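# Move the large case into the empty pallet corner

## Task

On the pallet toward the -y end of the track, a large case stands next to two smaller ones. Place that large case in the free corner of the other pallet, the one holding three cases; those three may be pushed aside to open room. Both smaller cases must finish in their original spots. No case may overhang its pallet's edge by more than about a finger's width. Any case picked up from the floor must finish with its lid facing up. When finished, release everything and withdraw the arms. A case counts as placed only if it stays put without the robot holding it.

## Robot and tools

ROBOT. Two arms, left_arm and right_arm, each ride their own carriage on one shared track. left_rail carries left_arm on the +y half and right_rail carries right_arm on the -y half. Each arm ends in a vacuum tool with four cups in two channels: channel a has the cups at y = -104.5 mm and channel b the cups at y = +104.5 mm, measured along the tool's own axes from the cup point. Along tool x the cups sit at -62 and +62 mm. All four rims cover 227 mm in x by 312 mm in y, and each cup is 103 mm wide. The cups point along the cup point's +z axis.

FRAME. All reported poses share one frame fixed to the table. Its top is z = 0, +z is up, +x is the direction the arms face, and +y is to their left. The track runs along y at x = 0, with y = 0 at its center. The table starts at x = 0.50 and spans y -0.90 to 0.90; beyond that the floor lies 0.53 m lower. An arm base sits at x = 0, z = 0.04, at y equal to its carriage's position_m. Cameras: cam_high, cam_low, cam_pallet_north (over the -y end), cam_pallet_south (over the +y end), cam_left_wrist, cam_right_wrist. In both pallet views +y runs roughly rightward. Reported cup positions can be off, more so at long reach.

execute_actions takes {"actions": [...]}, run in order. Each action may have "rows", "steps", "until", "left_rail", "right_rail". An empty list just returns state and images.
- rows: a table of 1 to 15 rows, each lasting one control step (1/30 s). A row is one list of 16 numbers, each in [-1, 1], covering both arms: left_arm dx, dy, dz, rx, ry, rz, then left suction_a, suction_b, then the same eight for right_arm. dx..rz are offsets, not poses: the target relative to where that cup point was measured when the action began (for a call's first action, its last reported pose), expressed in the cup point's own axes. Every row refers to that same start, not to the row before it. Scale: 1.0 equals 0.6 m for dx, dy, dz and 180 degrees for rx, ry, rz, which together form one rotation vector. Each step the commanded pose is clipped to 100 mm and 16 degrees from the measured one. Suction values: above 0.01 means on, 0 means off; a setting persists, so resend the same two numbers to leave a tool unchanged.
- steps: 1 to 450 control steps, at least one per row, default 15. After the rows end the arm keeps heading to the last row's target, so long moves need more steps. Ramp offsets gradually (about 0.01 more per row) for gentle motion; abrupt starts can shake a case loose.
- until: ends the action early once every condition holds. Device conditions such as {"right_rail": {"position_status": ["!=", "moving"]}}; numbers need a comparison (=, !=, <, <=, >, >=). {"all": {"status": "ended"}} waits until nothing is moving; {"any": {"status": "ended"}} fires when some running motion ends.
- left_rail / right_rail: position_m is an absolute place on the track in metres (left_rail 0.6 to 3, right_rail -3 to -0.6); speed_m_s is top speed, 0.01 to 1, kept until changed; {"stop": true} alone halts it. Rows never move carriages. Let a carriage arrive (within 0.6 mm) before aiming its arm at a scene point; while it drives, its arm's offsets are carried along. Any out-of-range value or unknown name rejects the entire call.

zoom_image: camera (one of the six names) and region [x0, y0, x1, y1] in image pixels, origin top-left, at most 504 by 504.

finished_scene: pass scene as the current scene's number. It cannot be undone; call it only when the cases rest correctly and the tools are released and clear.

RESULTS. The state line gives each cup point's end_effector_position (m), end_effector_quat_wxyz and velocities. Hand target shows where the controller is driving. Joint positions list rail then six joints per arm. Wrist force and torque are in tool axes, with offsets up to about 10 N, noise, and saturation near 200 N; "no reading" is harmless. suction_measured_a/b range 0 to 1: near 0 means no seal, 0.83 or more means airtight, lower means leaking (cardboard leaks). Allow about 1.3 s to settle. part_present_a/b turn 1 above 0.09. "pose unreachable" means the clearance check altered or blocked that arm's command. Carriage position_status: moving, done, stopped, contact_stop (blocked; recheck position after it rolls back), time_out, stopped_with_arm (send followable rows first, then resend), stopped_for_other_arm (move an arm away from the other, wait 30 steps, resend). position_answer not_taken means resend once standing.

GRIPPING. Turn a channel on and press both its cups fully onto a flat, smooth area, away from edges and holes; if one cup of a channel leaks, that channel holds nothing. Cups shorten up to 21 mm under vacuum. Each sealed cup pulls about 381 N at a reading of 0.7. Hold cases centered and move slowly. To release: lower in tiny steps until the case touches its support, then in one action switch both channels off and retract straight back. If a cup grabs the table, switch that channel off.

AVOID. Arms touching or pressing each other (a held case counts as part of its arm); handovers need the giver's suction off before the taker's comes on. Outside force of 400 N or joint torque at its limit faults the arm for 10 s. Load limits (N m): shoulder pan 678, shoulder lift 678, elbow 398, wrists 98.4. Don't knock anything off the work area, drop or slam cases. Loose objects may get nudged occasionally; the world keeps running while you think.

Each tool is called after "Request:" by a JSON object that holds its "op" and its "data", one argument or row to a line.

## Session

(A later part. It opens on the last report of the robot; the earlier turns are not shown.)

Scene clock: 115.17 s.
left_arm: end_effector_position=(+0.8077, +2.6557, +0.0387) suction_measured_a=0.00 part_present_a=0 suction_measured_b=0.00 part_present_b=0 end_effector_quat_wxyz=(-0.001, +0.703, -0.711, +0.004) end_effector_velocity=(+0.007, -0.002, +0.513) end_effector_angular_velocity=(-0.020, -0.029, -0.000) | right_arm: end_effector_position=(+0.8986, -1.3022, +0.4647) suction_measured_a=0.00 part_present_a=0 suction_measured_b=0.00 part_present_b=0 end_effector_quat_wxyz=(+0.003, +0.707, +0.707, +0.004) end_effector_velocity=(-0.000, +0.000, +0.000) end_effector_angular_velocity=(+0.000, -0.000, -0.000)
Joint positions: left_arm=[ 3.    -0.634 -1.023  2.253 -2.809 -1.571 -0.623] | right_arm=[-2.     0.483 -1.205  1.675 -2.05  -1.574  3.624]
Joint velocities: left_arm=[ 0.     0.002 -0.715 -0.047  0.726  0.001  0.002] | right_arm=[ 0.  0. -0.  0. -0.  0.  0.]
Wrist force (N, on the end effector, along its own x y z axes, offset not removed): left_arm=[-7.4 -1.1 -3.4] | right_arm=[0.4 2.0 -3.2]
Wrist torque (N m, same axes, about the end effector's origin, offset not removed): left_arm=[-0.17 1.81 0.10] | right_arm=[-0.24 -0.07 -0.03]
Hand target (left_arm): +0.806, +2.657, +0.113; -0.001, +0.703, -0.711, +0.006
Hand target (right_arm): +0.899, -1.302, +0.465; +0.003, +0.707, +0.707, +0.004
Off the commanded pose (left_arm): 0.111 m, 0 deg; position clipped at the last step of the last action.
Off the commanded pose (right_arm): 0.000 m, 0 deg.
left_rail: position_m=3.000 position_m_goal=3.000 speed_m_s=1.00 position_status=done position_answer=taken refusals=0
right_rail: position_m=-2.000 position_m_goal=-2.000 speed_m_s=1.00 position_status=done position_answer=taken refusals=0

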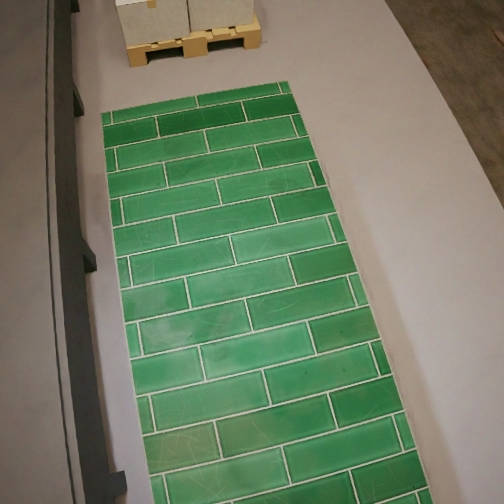

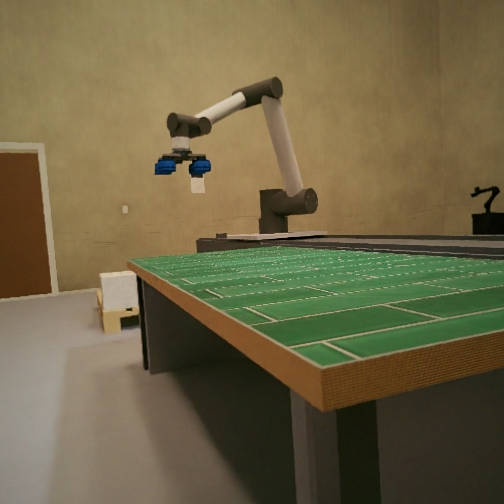

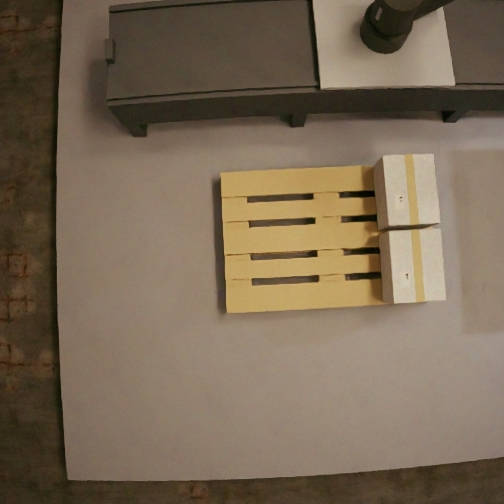

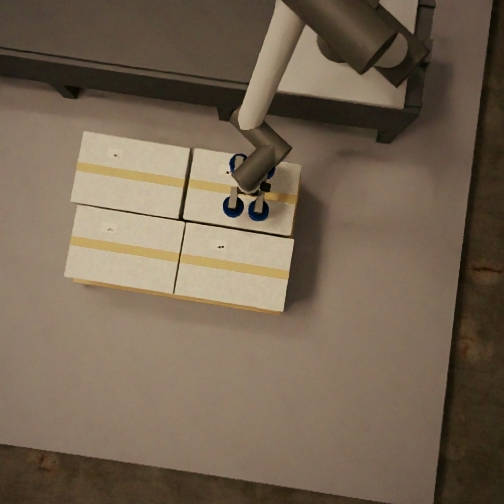

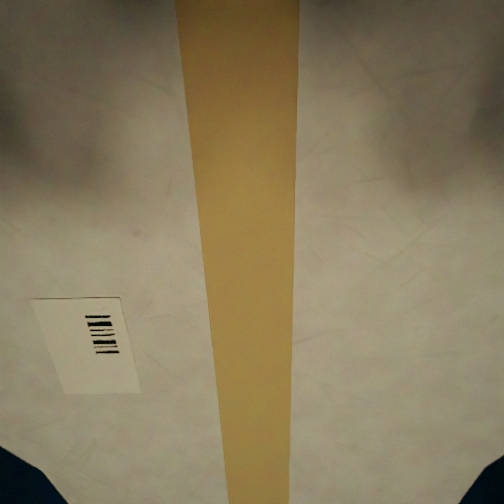

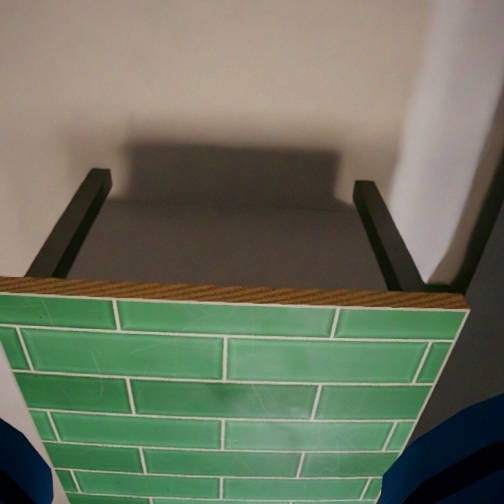

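Request:
{"op": "execute_actions", "data": {
  "actions": [
    {"left_rail": {"position_m": 1.6}, "steps": 1}
  ]
}}

Scene clock: 115.40 s.
left_arm: end_effector_position=(+0.8067, +2.6566, +0.1071) suction_measured_a=0.00 part_present_a=0 suction_measured_b=0.00 part_present_b=0 end_effector_quat_wxyz=(-0.001, +0.703, -0.711, +0.006) end_effector_velocity=(-0.004, +0.003, +0.073) end_effector_angular_velocity=(-0.000, -0.000, +0.000) | right_arm: end_effector_position=(+0.8986, -1.3022, +0.4647) suction_measured_a=0.00 part_present_a=0 suction_measured_b=0.00 part_present_b=0 end_effector_quat_wxyz=(+0.003, +0.707, +0.707, +0.004) end_effector_velocity=(+0.000, -0.000, -0.000) end_effector_angular_velocity=(-0.000, +0.000, -0.000)
Joint positions: left_arm=[ 3.    -0.634 -1.118  2.244 -2.708 -1.571 -0.623] | right_arm=[-2.     0.483 -1.205  1.675 -2.05  -1.574  3.624]
Joint velocities: left_arm=[ 0.    0.   -0.1  -0.01  0.11  0.    0.  ] | right_arm=[ 0. -0.  0. -0.  0.  0. -0.]
Wrist force (N, on the end effector, along its own x y z axes, offset not removed): left_arm=[-5.3 -3.1 -5.0] | right_arm=[-3.2 7.8 2.5]
Wrist torque (N m, same axes, about the end effector's origin, offset not removed): left_arm=[-0.56 1.49 0.08] | right_arm=[0.39 0.56 0.03]
Hand target (left_arm): +0.806, +2.654, +0.148; -0.000, +0.703, -0.711, +0.002
Hand target (right_arm): +0.899, -1.302, +0.465; +0.003, +0.707, +0.707, +0.004
Off the commanded pose (left_arm): 0.042 m, 1 deg.
Off the commanded pose (right_arm): 0.000 m, 0 deg.
left_rail: position_m=3.000 position_m_goal=1.600 speed_m_s=1.00 position_status=moving position_answer=taken refusals=0
right_rail: position_m=-2.000 position_m_goal=-2.000 speed_m_s=1.00 position_status=done position_answer=taken refusals=0

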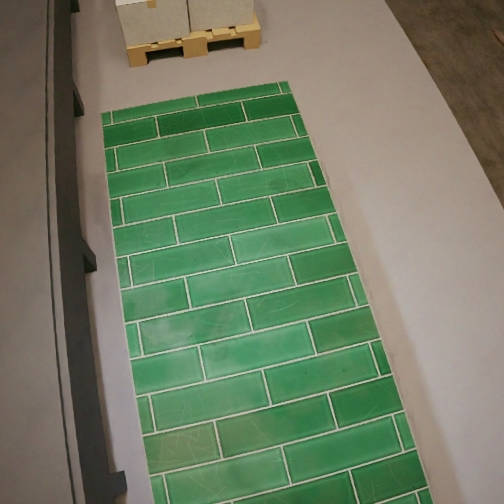

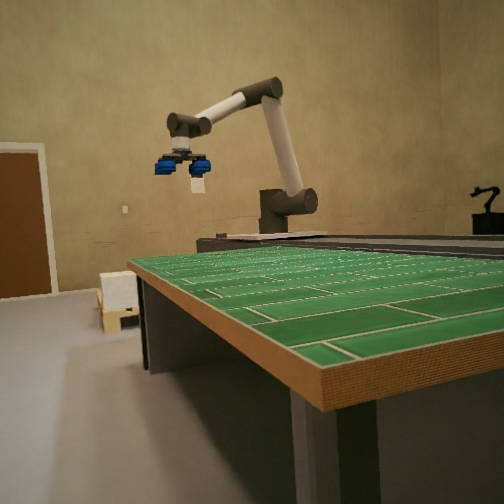

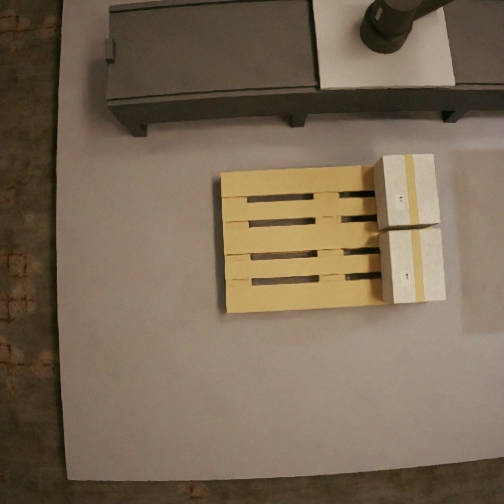

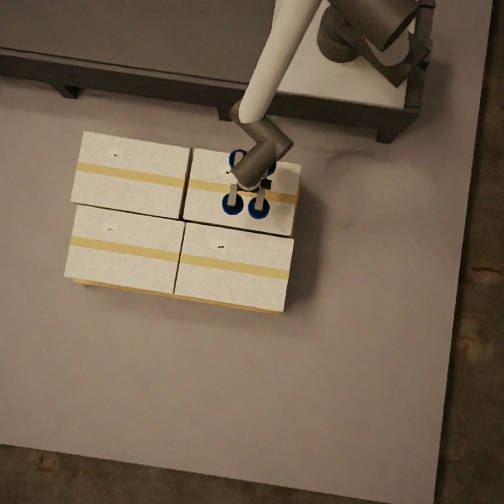

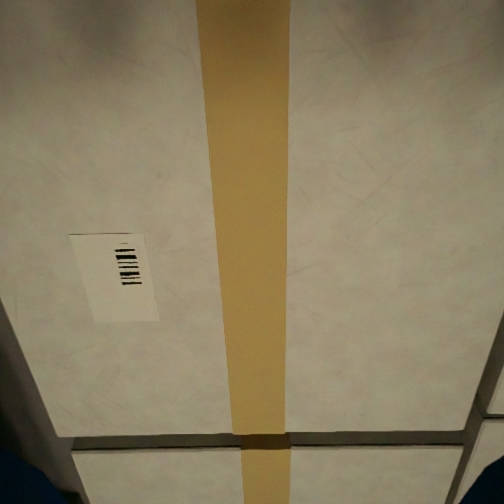

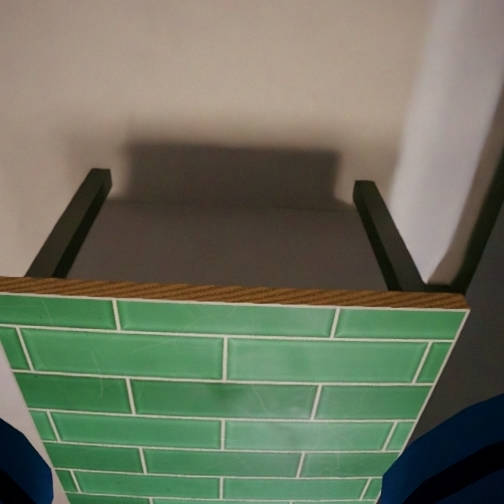

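Request:
{"op": "execute_actions", "data": {
  "actions": []
}}

Scene clock: 115.60 s.
left_arm: end_effector_position=(+0.8070, +2.6210, +0.1419) suction_measured_a=0.00 part_present_a=0 suction_measured_b=0.00 part_present_b=0 end_effector_quat_wxyz=(-0.001, +0.703, -0.711, +0.003) end_effector_velocity=(-0.004, -0.372, +0.074) end_effector_angular_velocity=(+0.012, +0.016, +0.002) | right_arm: end_effector_position=(+0.8986, -1.3022, +0.4647) suction_measured_a=0.00 part_present_a=0 suction_measured_b=0.00 part_present_b=0 end_effector_quat_wxyz=(+0.003, +0.707, +0.707, +0.004) end_effector_velocity=(+0.000, -0.000, -0.000) end_effector_angular_velocity=(-0.000, +0.000, -0.000)
Joint positions: left_arm=[ 2.965 -0.634 -1.163  2.231 -2.645 -1.571 -0.624] | right_arm=[-2.     0.483 -1.205  1.675 -2.05  -1.574  3.624]
Joint velocities: left_arm=[-0.373 -0.002 -0.098 -0.026  0.144  0.    -0.004] | right_arm=[ 0. -0.  0. -0.  0.  0.  0.]
Wrist force (N, on the end effector, along its own x y z axes, offset not removed): left_arm=[-12.1 -3.7 -7.0] | right_arm=[4.7 0.8 2.0]
Wrist torque (N m, same axes, about the end effector's origin, offset not removed): left_arm=[-0.61 2.17 0.07] | right_arm=[-0.56 -0.42 0.09]
Hand target (left_arm): +0.806, +2.594, +0.148; -0.000, +0.703, -0.711, +0.002
Hand target (right_arm): +0.899, -1.302, +0.465; +0.003, +0.707, +0.707, +0.004
Off the commanded pose (left_arm): 0.008 m, 0 deg.
Off the commanded pose (right_arm): 0.000 m, 0 deg.
left_rail: position_m=2.965 position_m_goal=1.600 speed_m_s=1.00 position_status=moving position_answer=taken refusals=0
right_rail: position_m=-2.000 position_m_goal=-2.000 speed_m_s=1.00 position_status=done position_answer=taken refusals=0

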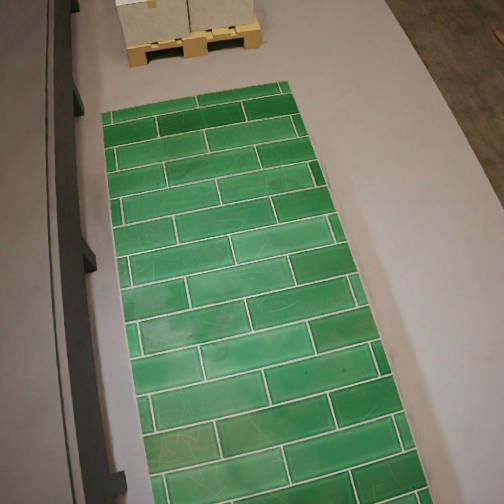

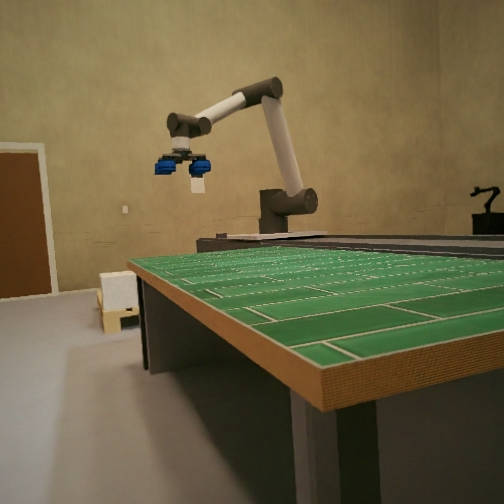

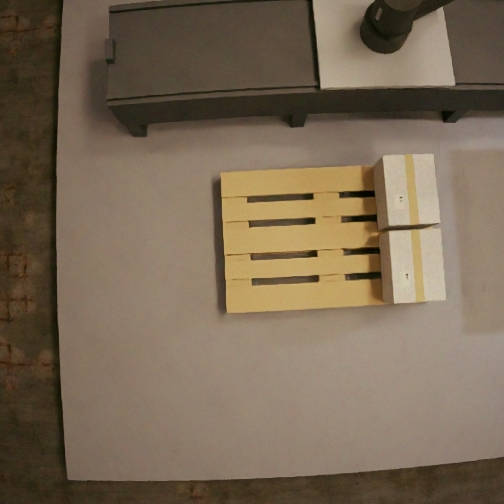

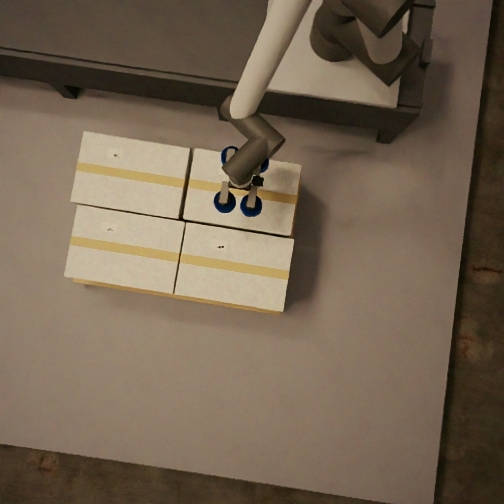

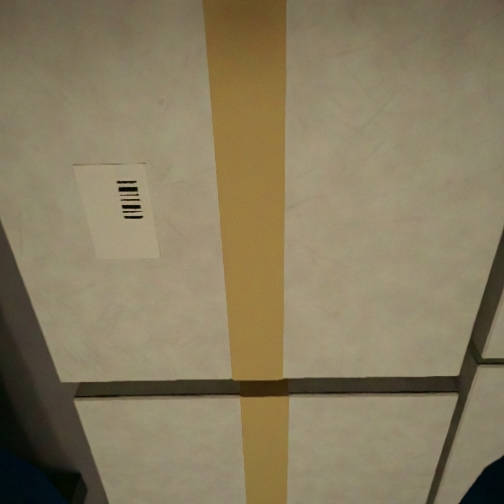

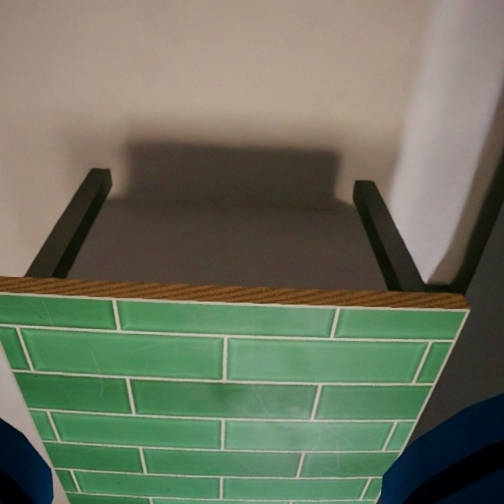

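Request:
{"op": "execute_actions", "data": {
  "actions": []
}}

Scene clock: 116.03 s.
left_arm: end_effector_position=(+0.8065, +2.2841, +0.1482) suction_measured_a=0.00 part_present_a=0 suction_measured_b=0.00 part_present_b=0 end_effector_quat_wxyz=(-0.000, +0.703, -0.711, +0.002) end_effector_velocity=(-0.001, -1.002, +0.000) end_effector_angular_velocity=(+0.000, +0.000, -0.001) | right_arm: end_effector_position=(+0.8986, -1.3022, +0.4647) suction_measured_a=0.00 part_present_a=0 suction_measured_b=0.00 part_present_b=0 end_effector_quat_wxyz=(+0.003, +0.707, +0.707, +0.004) end_effector_velocity=(-0.000, -0.000, +0.000) end_effector_angular_velocity=(+0.000, -0.000, -0.000)
Joint positions: left_arm=[ 2.628 -0.635 -1.172  2.229 -2.633 -1.571 -0.624] | right_arm=[-2.     0.483 -1.205  1.675 -2.05  -1.574  3.624]
Joint velocities: left_arm=[-1.001 -0.001 -0.001 -0.     0.001  0.    -0.   ] | right_arm=[ 0. -0. -0.  0. -0.  0.  0.]
Wrist force (N, on the end effector, along its own x y z axes, offset not removed): left_arm=[-6.8 -4.4 -3.6] | right_arm=[1.2 3.1 2.1]
Wrist torque (N m, same axes, about the end effector's origin, offset not removed): left_arm=[-0.57 1.63 0.19] | right_arm=[-0.10 -0.15 -0.02]
Hand target (left_arm): +0.806, +2.222, +0.148; -0.000, +0.703, -0.711, +0.002
Hand target (right_arm): +0.899, -1.302, +0.465; +0.003, +0.707, +0.707, +0.004
Off the commanded pose (left_arm): 0.001 m, 0 deg.
Off the commanded pose (right_arm): 0.000 m, 0 deg.
left_rail: position_m=2.628 position_m_goal=1.600 speed_m_s=1.00 position_status=moving position_answer=taken refusals=0
right_rail: position_m=-2.000 position_m_goal=-2.000 speed_m_s=1.00 position_status=done position_answer=taken refusals=0

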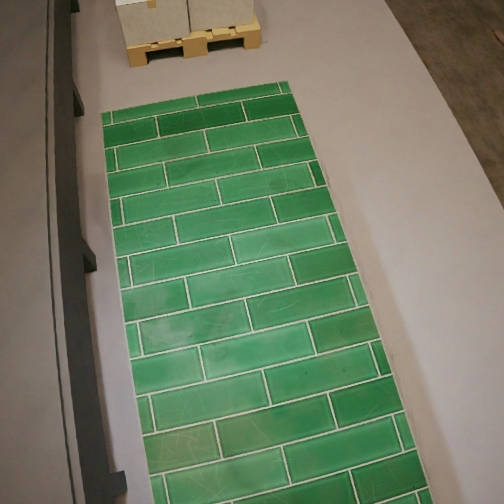

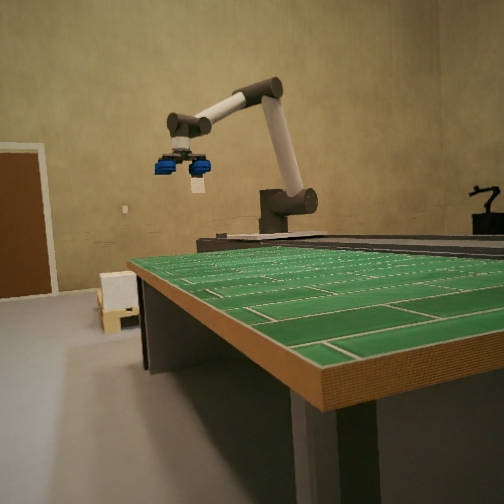

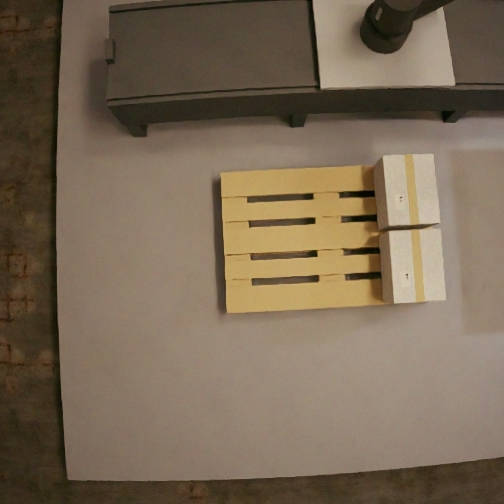

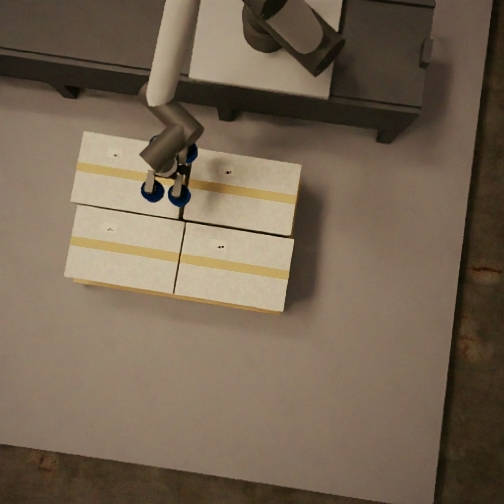

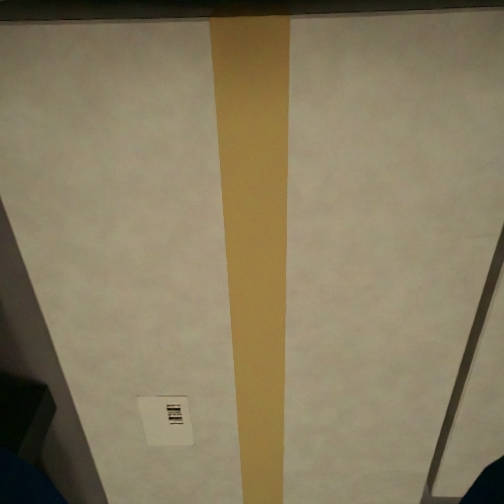

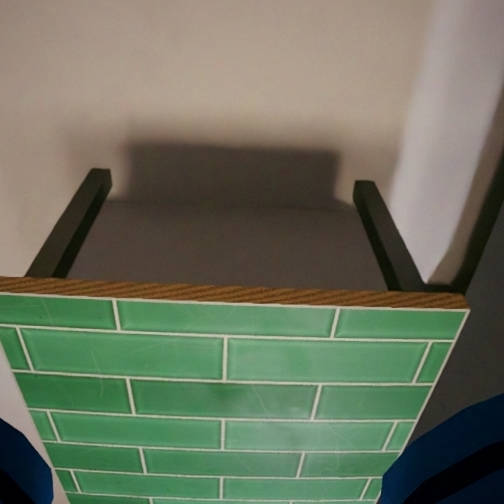

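Let me zoom in on the placed case now that it's unobstructed.

Request:
{"op": "zoom_image", "data": {
  "camera": "cam_pallet_south",
  "region": [170, 130, 330, 330]
}}

Region (170, 130, 330, 330) of cam_pallet_south's 504x504 image, scaled by 2.520, with more detail than that image has; it fills the left 403 columns of this view, and the rest is white.

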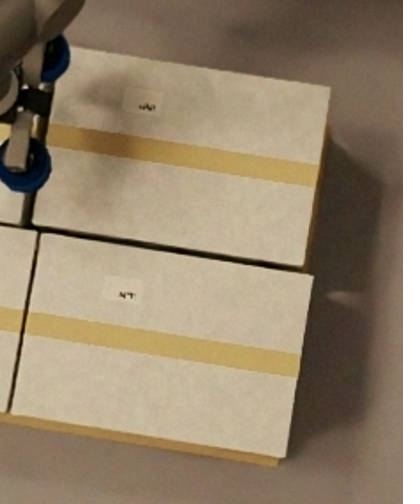

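Request:
{"op": "execute_actions", "data": {
  "actions": []
}}

Request:
{"op": "zoom_image", "data": {
  "camera": "cam_pallet_south",
  "region": [40, 110, 330, 330]
}}

Scene clock: 116.97 s.
left_arm: end_effector_position=(+0.8064, +1.3745, +0.1483) suction_measured_a=0.00 part_present_a=0 suction_measured_b=0.00 part_present_b=0 end_effector_quat_wxyz=(-0.000, +0.703, -0.711, +0.002) end_effector_velocity=(-0.000, -0.694, -0.000) end_effector_angular_velocity=(+0.000, +0.000, -0.000) | right_arm: end_effector_position=(+0.8986, -1.3022, +0.4647) suction_measured_a=0.00 part_present_a=0 suction_measured_b=0.00 part_present_b=0 end_effector_quat_wxyz=(+0.003, +0.707, +0.707, +0.004) end_effector_velocity=(-0.000, +0.000, +0.000) end_effector_angular_velocity=(+0.000, -0.000, -0.000)
Joint positions: left_arm=[ 1.719 -0.635 -1.172  2.229 -2.632 -1.571 -0.624] | right_arm=[-2.     0.483 -1.205  1.675 -2.05  -1.574  3.624]
Joint velocities: left_arm=[-0.694 -0.     0.    -0.     0.     0.    -0.   ] | right_arm=[ 0.  0. -0.  0. -0. -0.  0.]
Wrist force (N, on the end effector, along its own x y z axes, offset not removed): left_arm=[-0.1 -2.9 -5.4] | right_arm=[-2.0 -0.9 -0.3]
Wrist torque (N m, same axes, about the end effector's origin, offset not removed): left_arm=[-0.40 0.91 0.13] | right_arm=[-0.70 0.29 0.32]
Hand target (left_arm): +0.806, +1.336, +0.148; -0.000, +0.703, -0.711, +0.002
Hand target (right_arm): +0.899, -1.302, +0.465; +0.003, +0.707, +0.707, +0.004
Off the commanded pose (left_arm): 0.001 m, 0 deg.
Off the commanded pose (right_arm): 0.000 m, 0 deg.
left_rail: position_m=1.719 position_m_goal=1.600 speed_m_s=1.00 position_status=moving position_answer=taken refusals=0
right_rail: position_m=-2.000 position_m_goal=-2.000 speed_m_s=1.00 position_status=done position_answer=taken refusals=0

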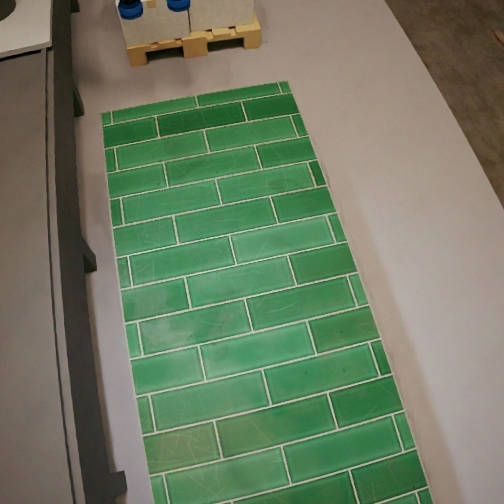

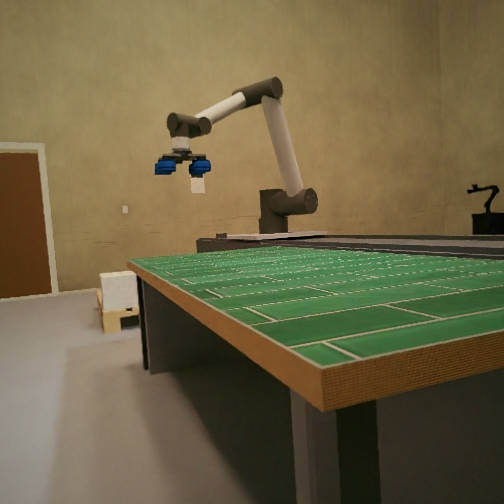

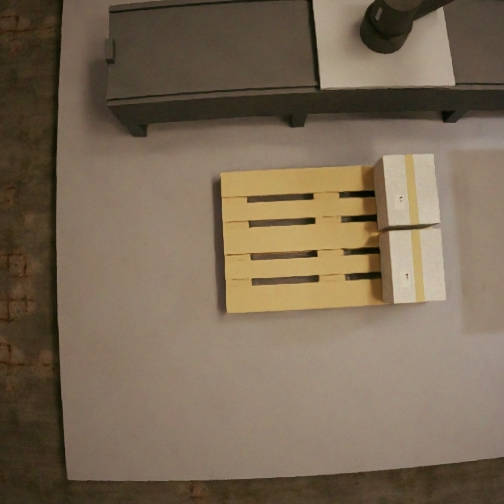

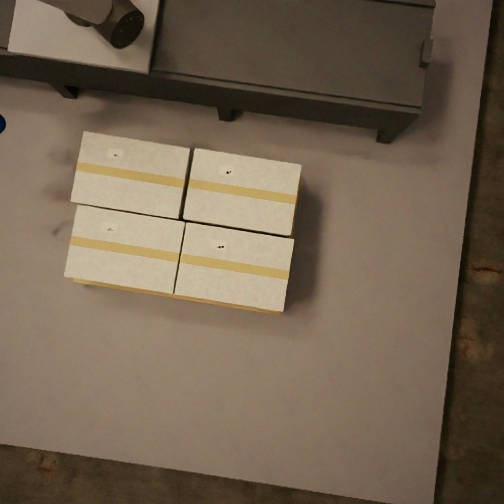

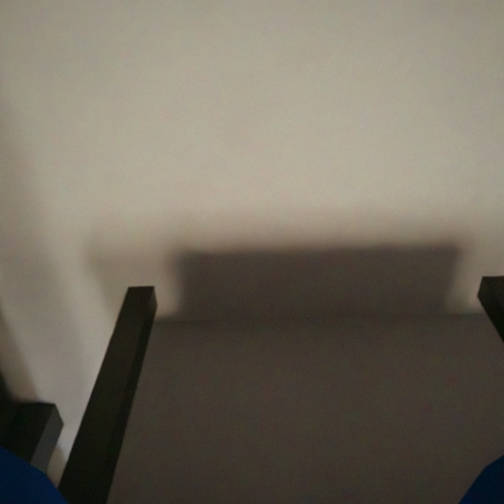

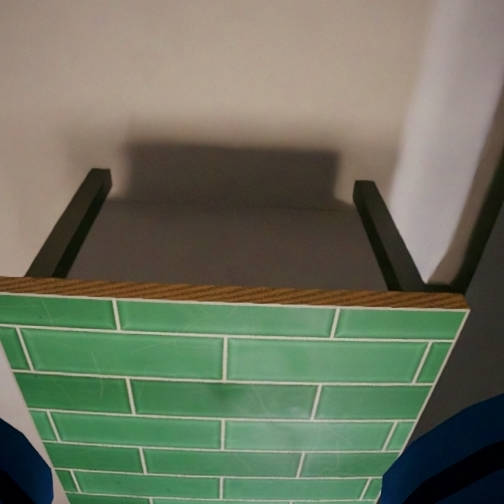

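Region (40, 110, 330, 330) of cam_pallet_south's 504x504 image, scaled by 1.738, with more detail than that image has; it fills the top 382 rows of this view, and the rest is white.

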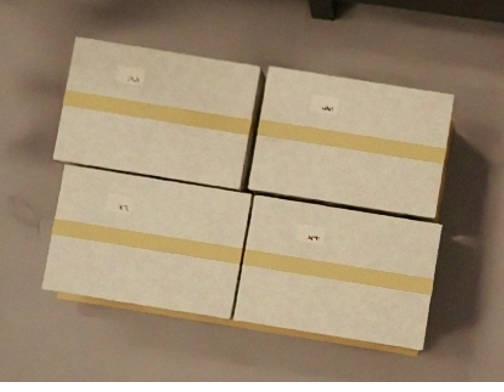

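Request:
{"op": "execute_actions", "data": {
  "actions": []
}}

Scene clock: 117.30 s.
left_arm: end_effector_position=(+0.8064, +1.2559, +0.1483) suction_measured_a=0.00 part_present_a=0 suction_measured_b=0.00 part_present_b=0 end_effector_quat_wxyz=(-0.000, +0.703, -0.711, +0.002) end_effector_velocity=(-0.000, -0.027, -0.000) end_effector_angular_velocity=(+0.000, +0.000, -0.000) | right_arm: end_effector_position=(+0.8986, -1.3022, +0.4647) suction_measured_a=0.00 part_present_a=0 suction_measured_b=0.00 part_present_b=0 end_effector_quat_wxyz=(+0.003, +0.707, +0.707, +0.004) end_effector_velocity=(+0.000, +0.000, -0.000) end_effector_angular_velocity=(-0.000, +0.000, +0.000)
Joint positions: left_arm=[ 1.6   -0.635 -1.172  2.229 -2.632 -1.571 -0.624] | right_arm=[-2.     0.483 -1.205  1.675 -2.05  -1.574  3.624]
Joint velocities: left_arm=[-0.027  0.     0.    -0.     0.     0.     0.   ] | right_arm=[ 0. -0.  0. -0. -0.  0. -0.]
Wrist force (N, on the end effector, along its own x y z axes, offset not removed): left_arm=[-0.7 -2.6 -3.3] | right_arm=[-5.4 5.1 -0.4]
Wrist torque (N m, same axes, about the end effector's origin, offset not removed): left_arm=[-0.37 1.05 0.16] | right_arm=[0.26 0.98 -0.01]
Hand target (left_arm): +0.806, +1.256, +0.148; -0.000, +0.703, -0.711, +0.002
Hand target (right_arm): +0.899, -1.302, +0.465; +0.003, +0.707, +0.707, +0.004
Off the commanded pose (left_arm): 0.001 m, 0 deg.
Off the commanded pose (right_arm): 0.000 m, 0 deg.
left_rail: position_m=1.600 position_m_goal=1.600 speed_m_s=1.00 position_status=moving position_answer=taken refusals=0
right_rail: position_m=-2.000 position_m_goal=-2.000 speed_m_s=1.00 position_status=done position_answer=taken refusals=0

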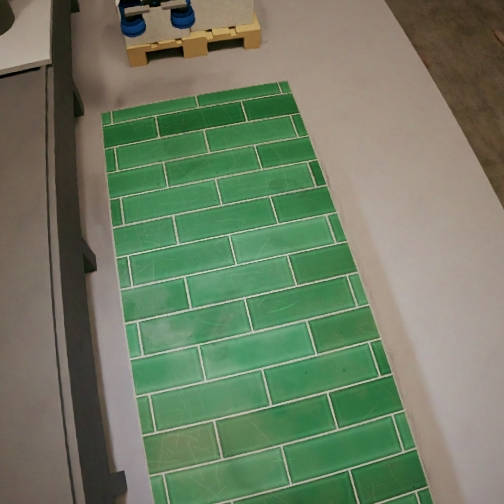

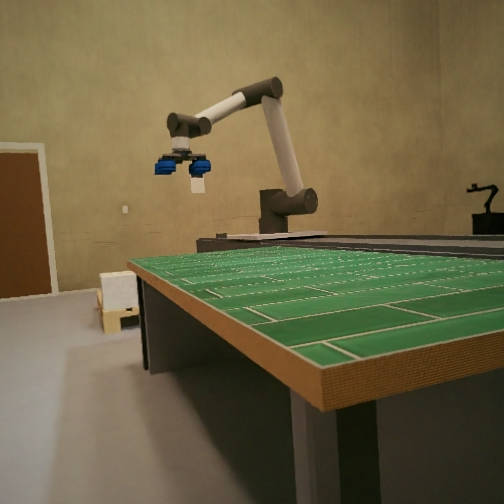

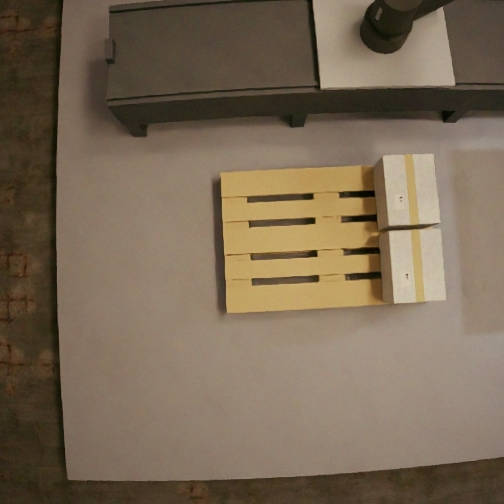

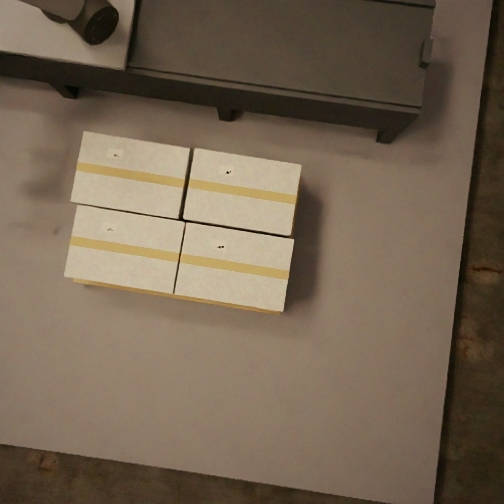

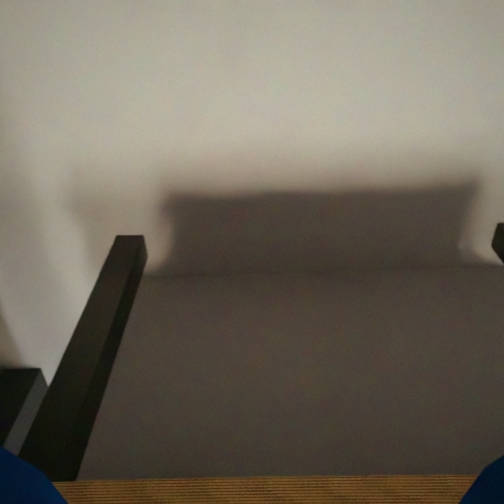

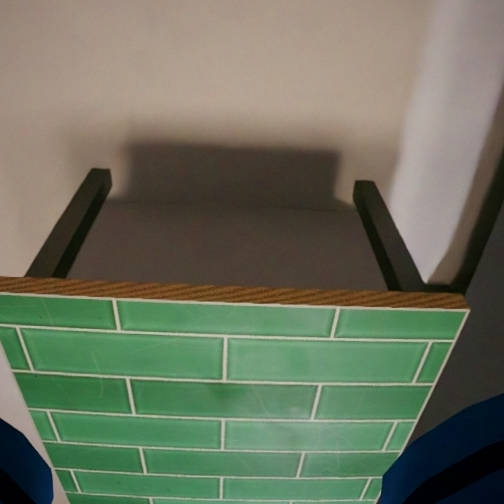

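Request:
{"op": "zoom_image", "data": {
  "camera": "cam_pallet_north",
  "region": [200, 130, 480, 340]
}}

Request:
{"op": "execute_actions", "data": {
  "actions": []
}}

Region (200, 130, 480, 340) of cam_pallet_north's 504x504 image, scaled by 1.800, with more detail than that image has; it fills the top 378 rows of this view, and the rest is white.

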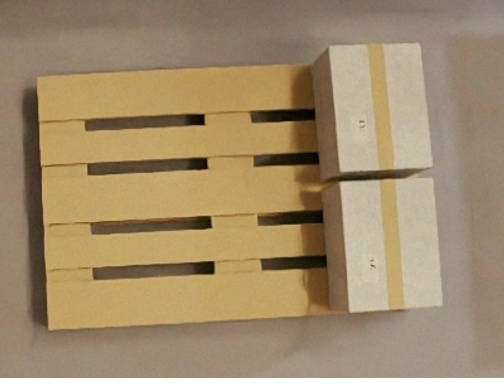

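Scene clock: 117.47 s.
left_arm: end_effector_position=(+0.8063, +1.2556, +0.1483) suction_measured_a=0.00 part_present_a=0 suction_measured_b=0.00 part_present_b=0 end_effector_quat_wxyz=(-0.000, +0.703, -0.711, +0.002) end_effector_velocity=(+0.000, -0.000, +0.000) end_effector_angular_velocity=(-0.000, -0.000, -0.000) | right_arm: end_effector_position=(+0.8986, -1.3022, +0.4647) suction_measured_a=0.00 part_present_a=0 suction_measured_b=0.00 part_present_b=0 end_effector_quat_wxyz=(+0.003, +0.707, +0.707, +0.004) end_effector_velocity=(-0.000, -0.000, +0.000) end_effector_angular_velocity=(+0.000, -0.000, +0.000)
Joint positions: left_arm=[ 1.6   -0.635 -1.172  2.229 -2.632 -1.571 -0.624] | right_arm=[-2.     0.483 -1.205  1.675 -2.05  -1.574  3.624]
Joint velocities: left_arm=[ 0.  0. -0. -0. -0. -0.  0.] | right_arm=[ 0. -0. -0. -0. -0.  0. -0.]
Wrist force (N, on the end effector, along its own x y z axes, offset not removed): left_arm=[-6.6 -1.3 1.1] | right_arm=[-3.7 0.5 -3.4]
Wrist torque (N m, same axes, about the end effector's origin, offset not removed): left_arm=[-0.17 1.64 0.06] | right_arm=[-0.31 0.75 0.03]
Hand target (left_arm): +0.806, +1.256, +0.148; -0.000, +0.703, -0.711, +0.002
Hand target (right_arm): +0.899, -1.302, +0.465; +0.003, +0.707, +0.707, +0.004
Off the commanded pose (left_arm): 0.001 m, 0 deg.
Off the commanded pose (right_arm): 0.000 m, 0 deg.
left_rail: position_m=1.600 position_m_goal=1.600 speed_m_s=1.00 position_status=done position_answer=taken refusals=0
right_rail: position_m=-2.000 position_m_goal=-2.000 speed_m_s=1.00 position_status=done position_answer=taken refusals=0

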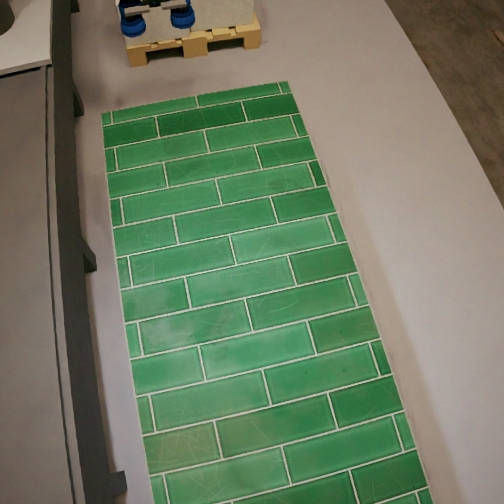

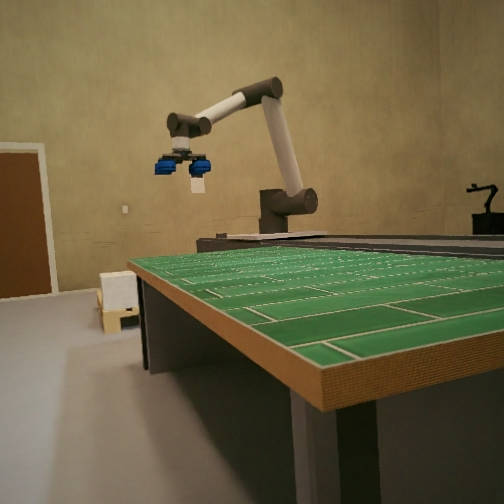

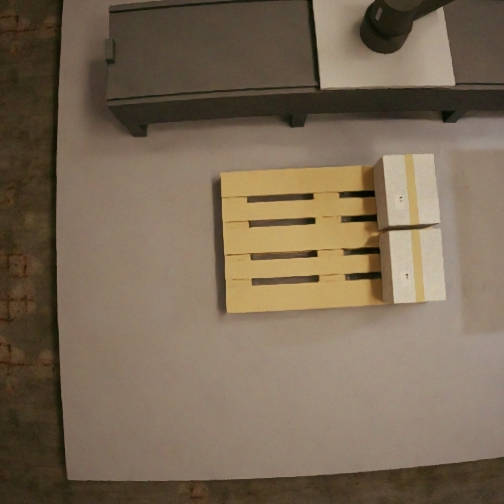

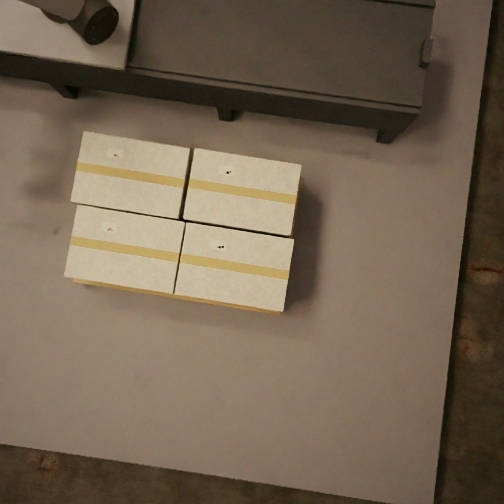

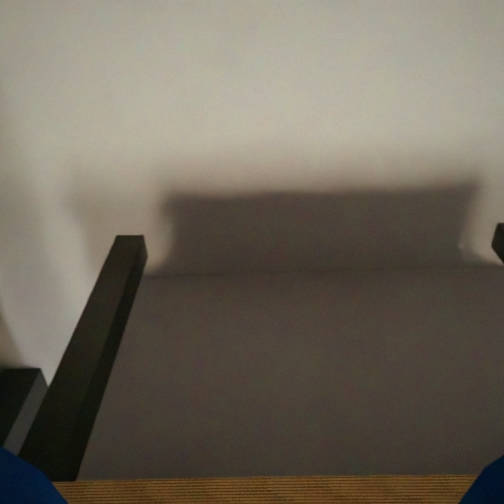

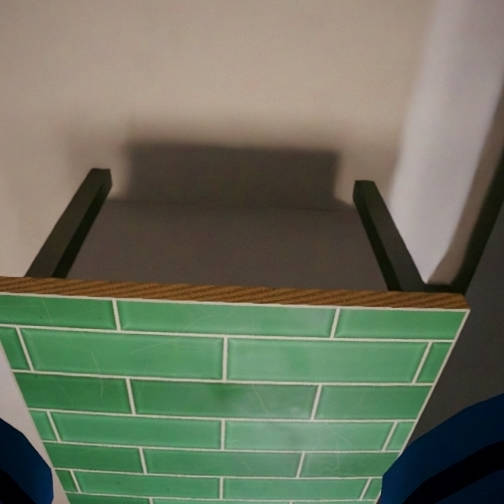

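Request:
{"op": "finished_scene", "data": {
  "scene": 1
}}

The scene is finished: the task was done.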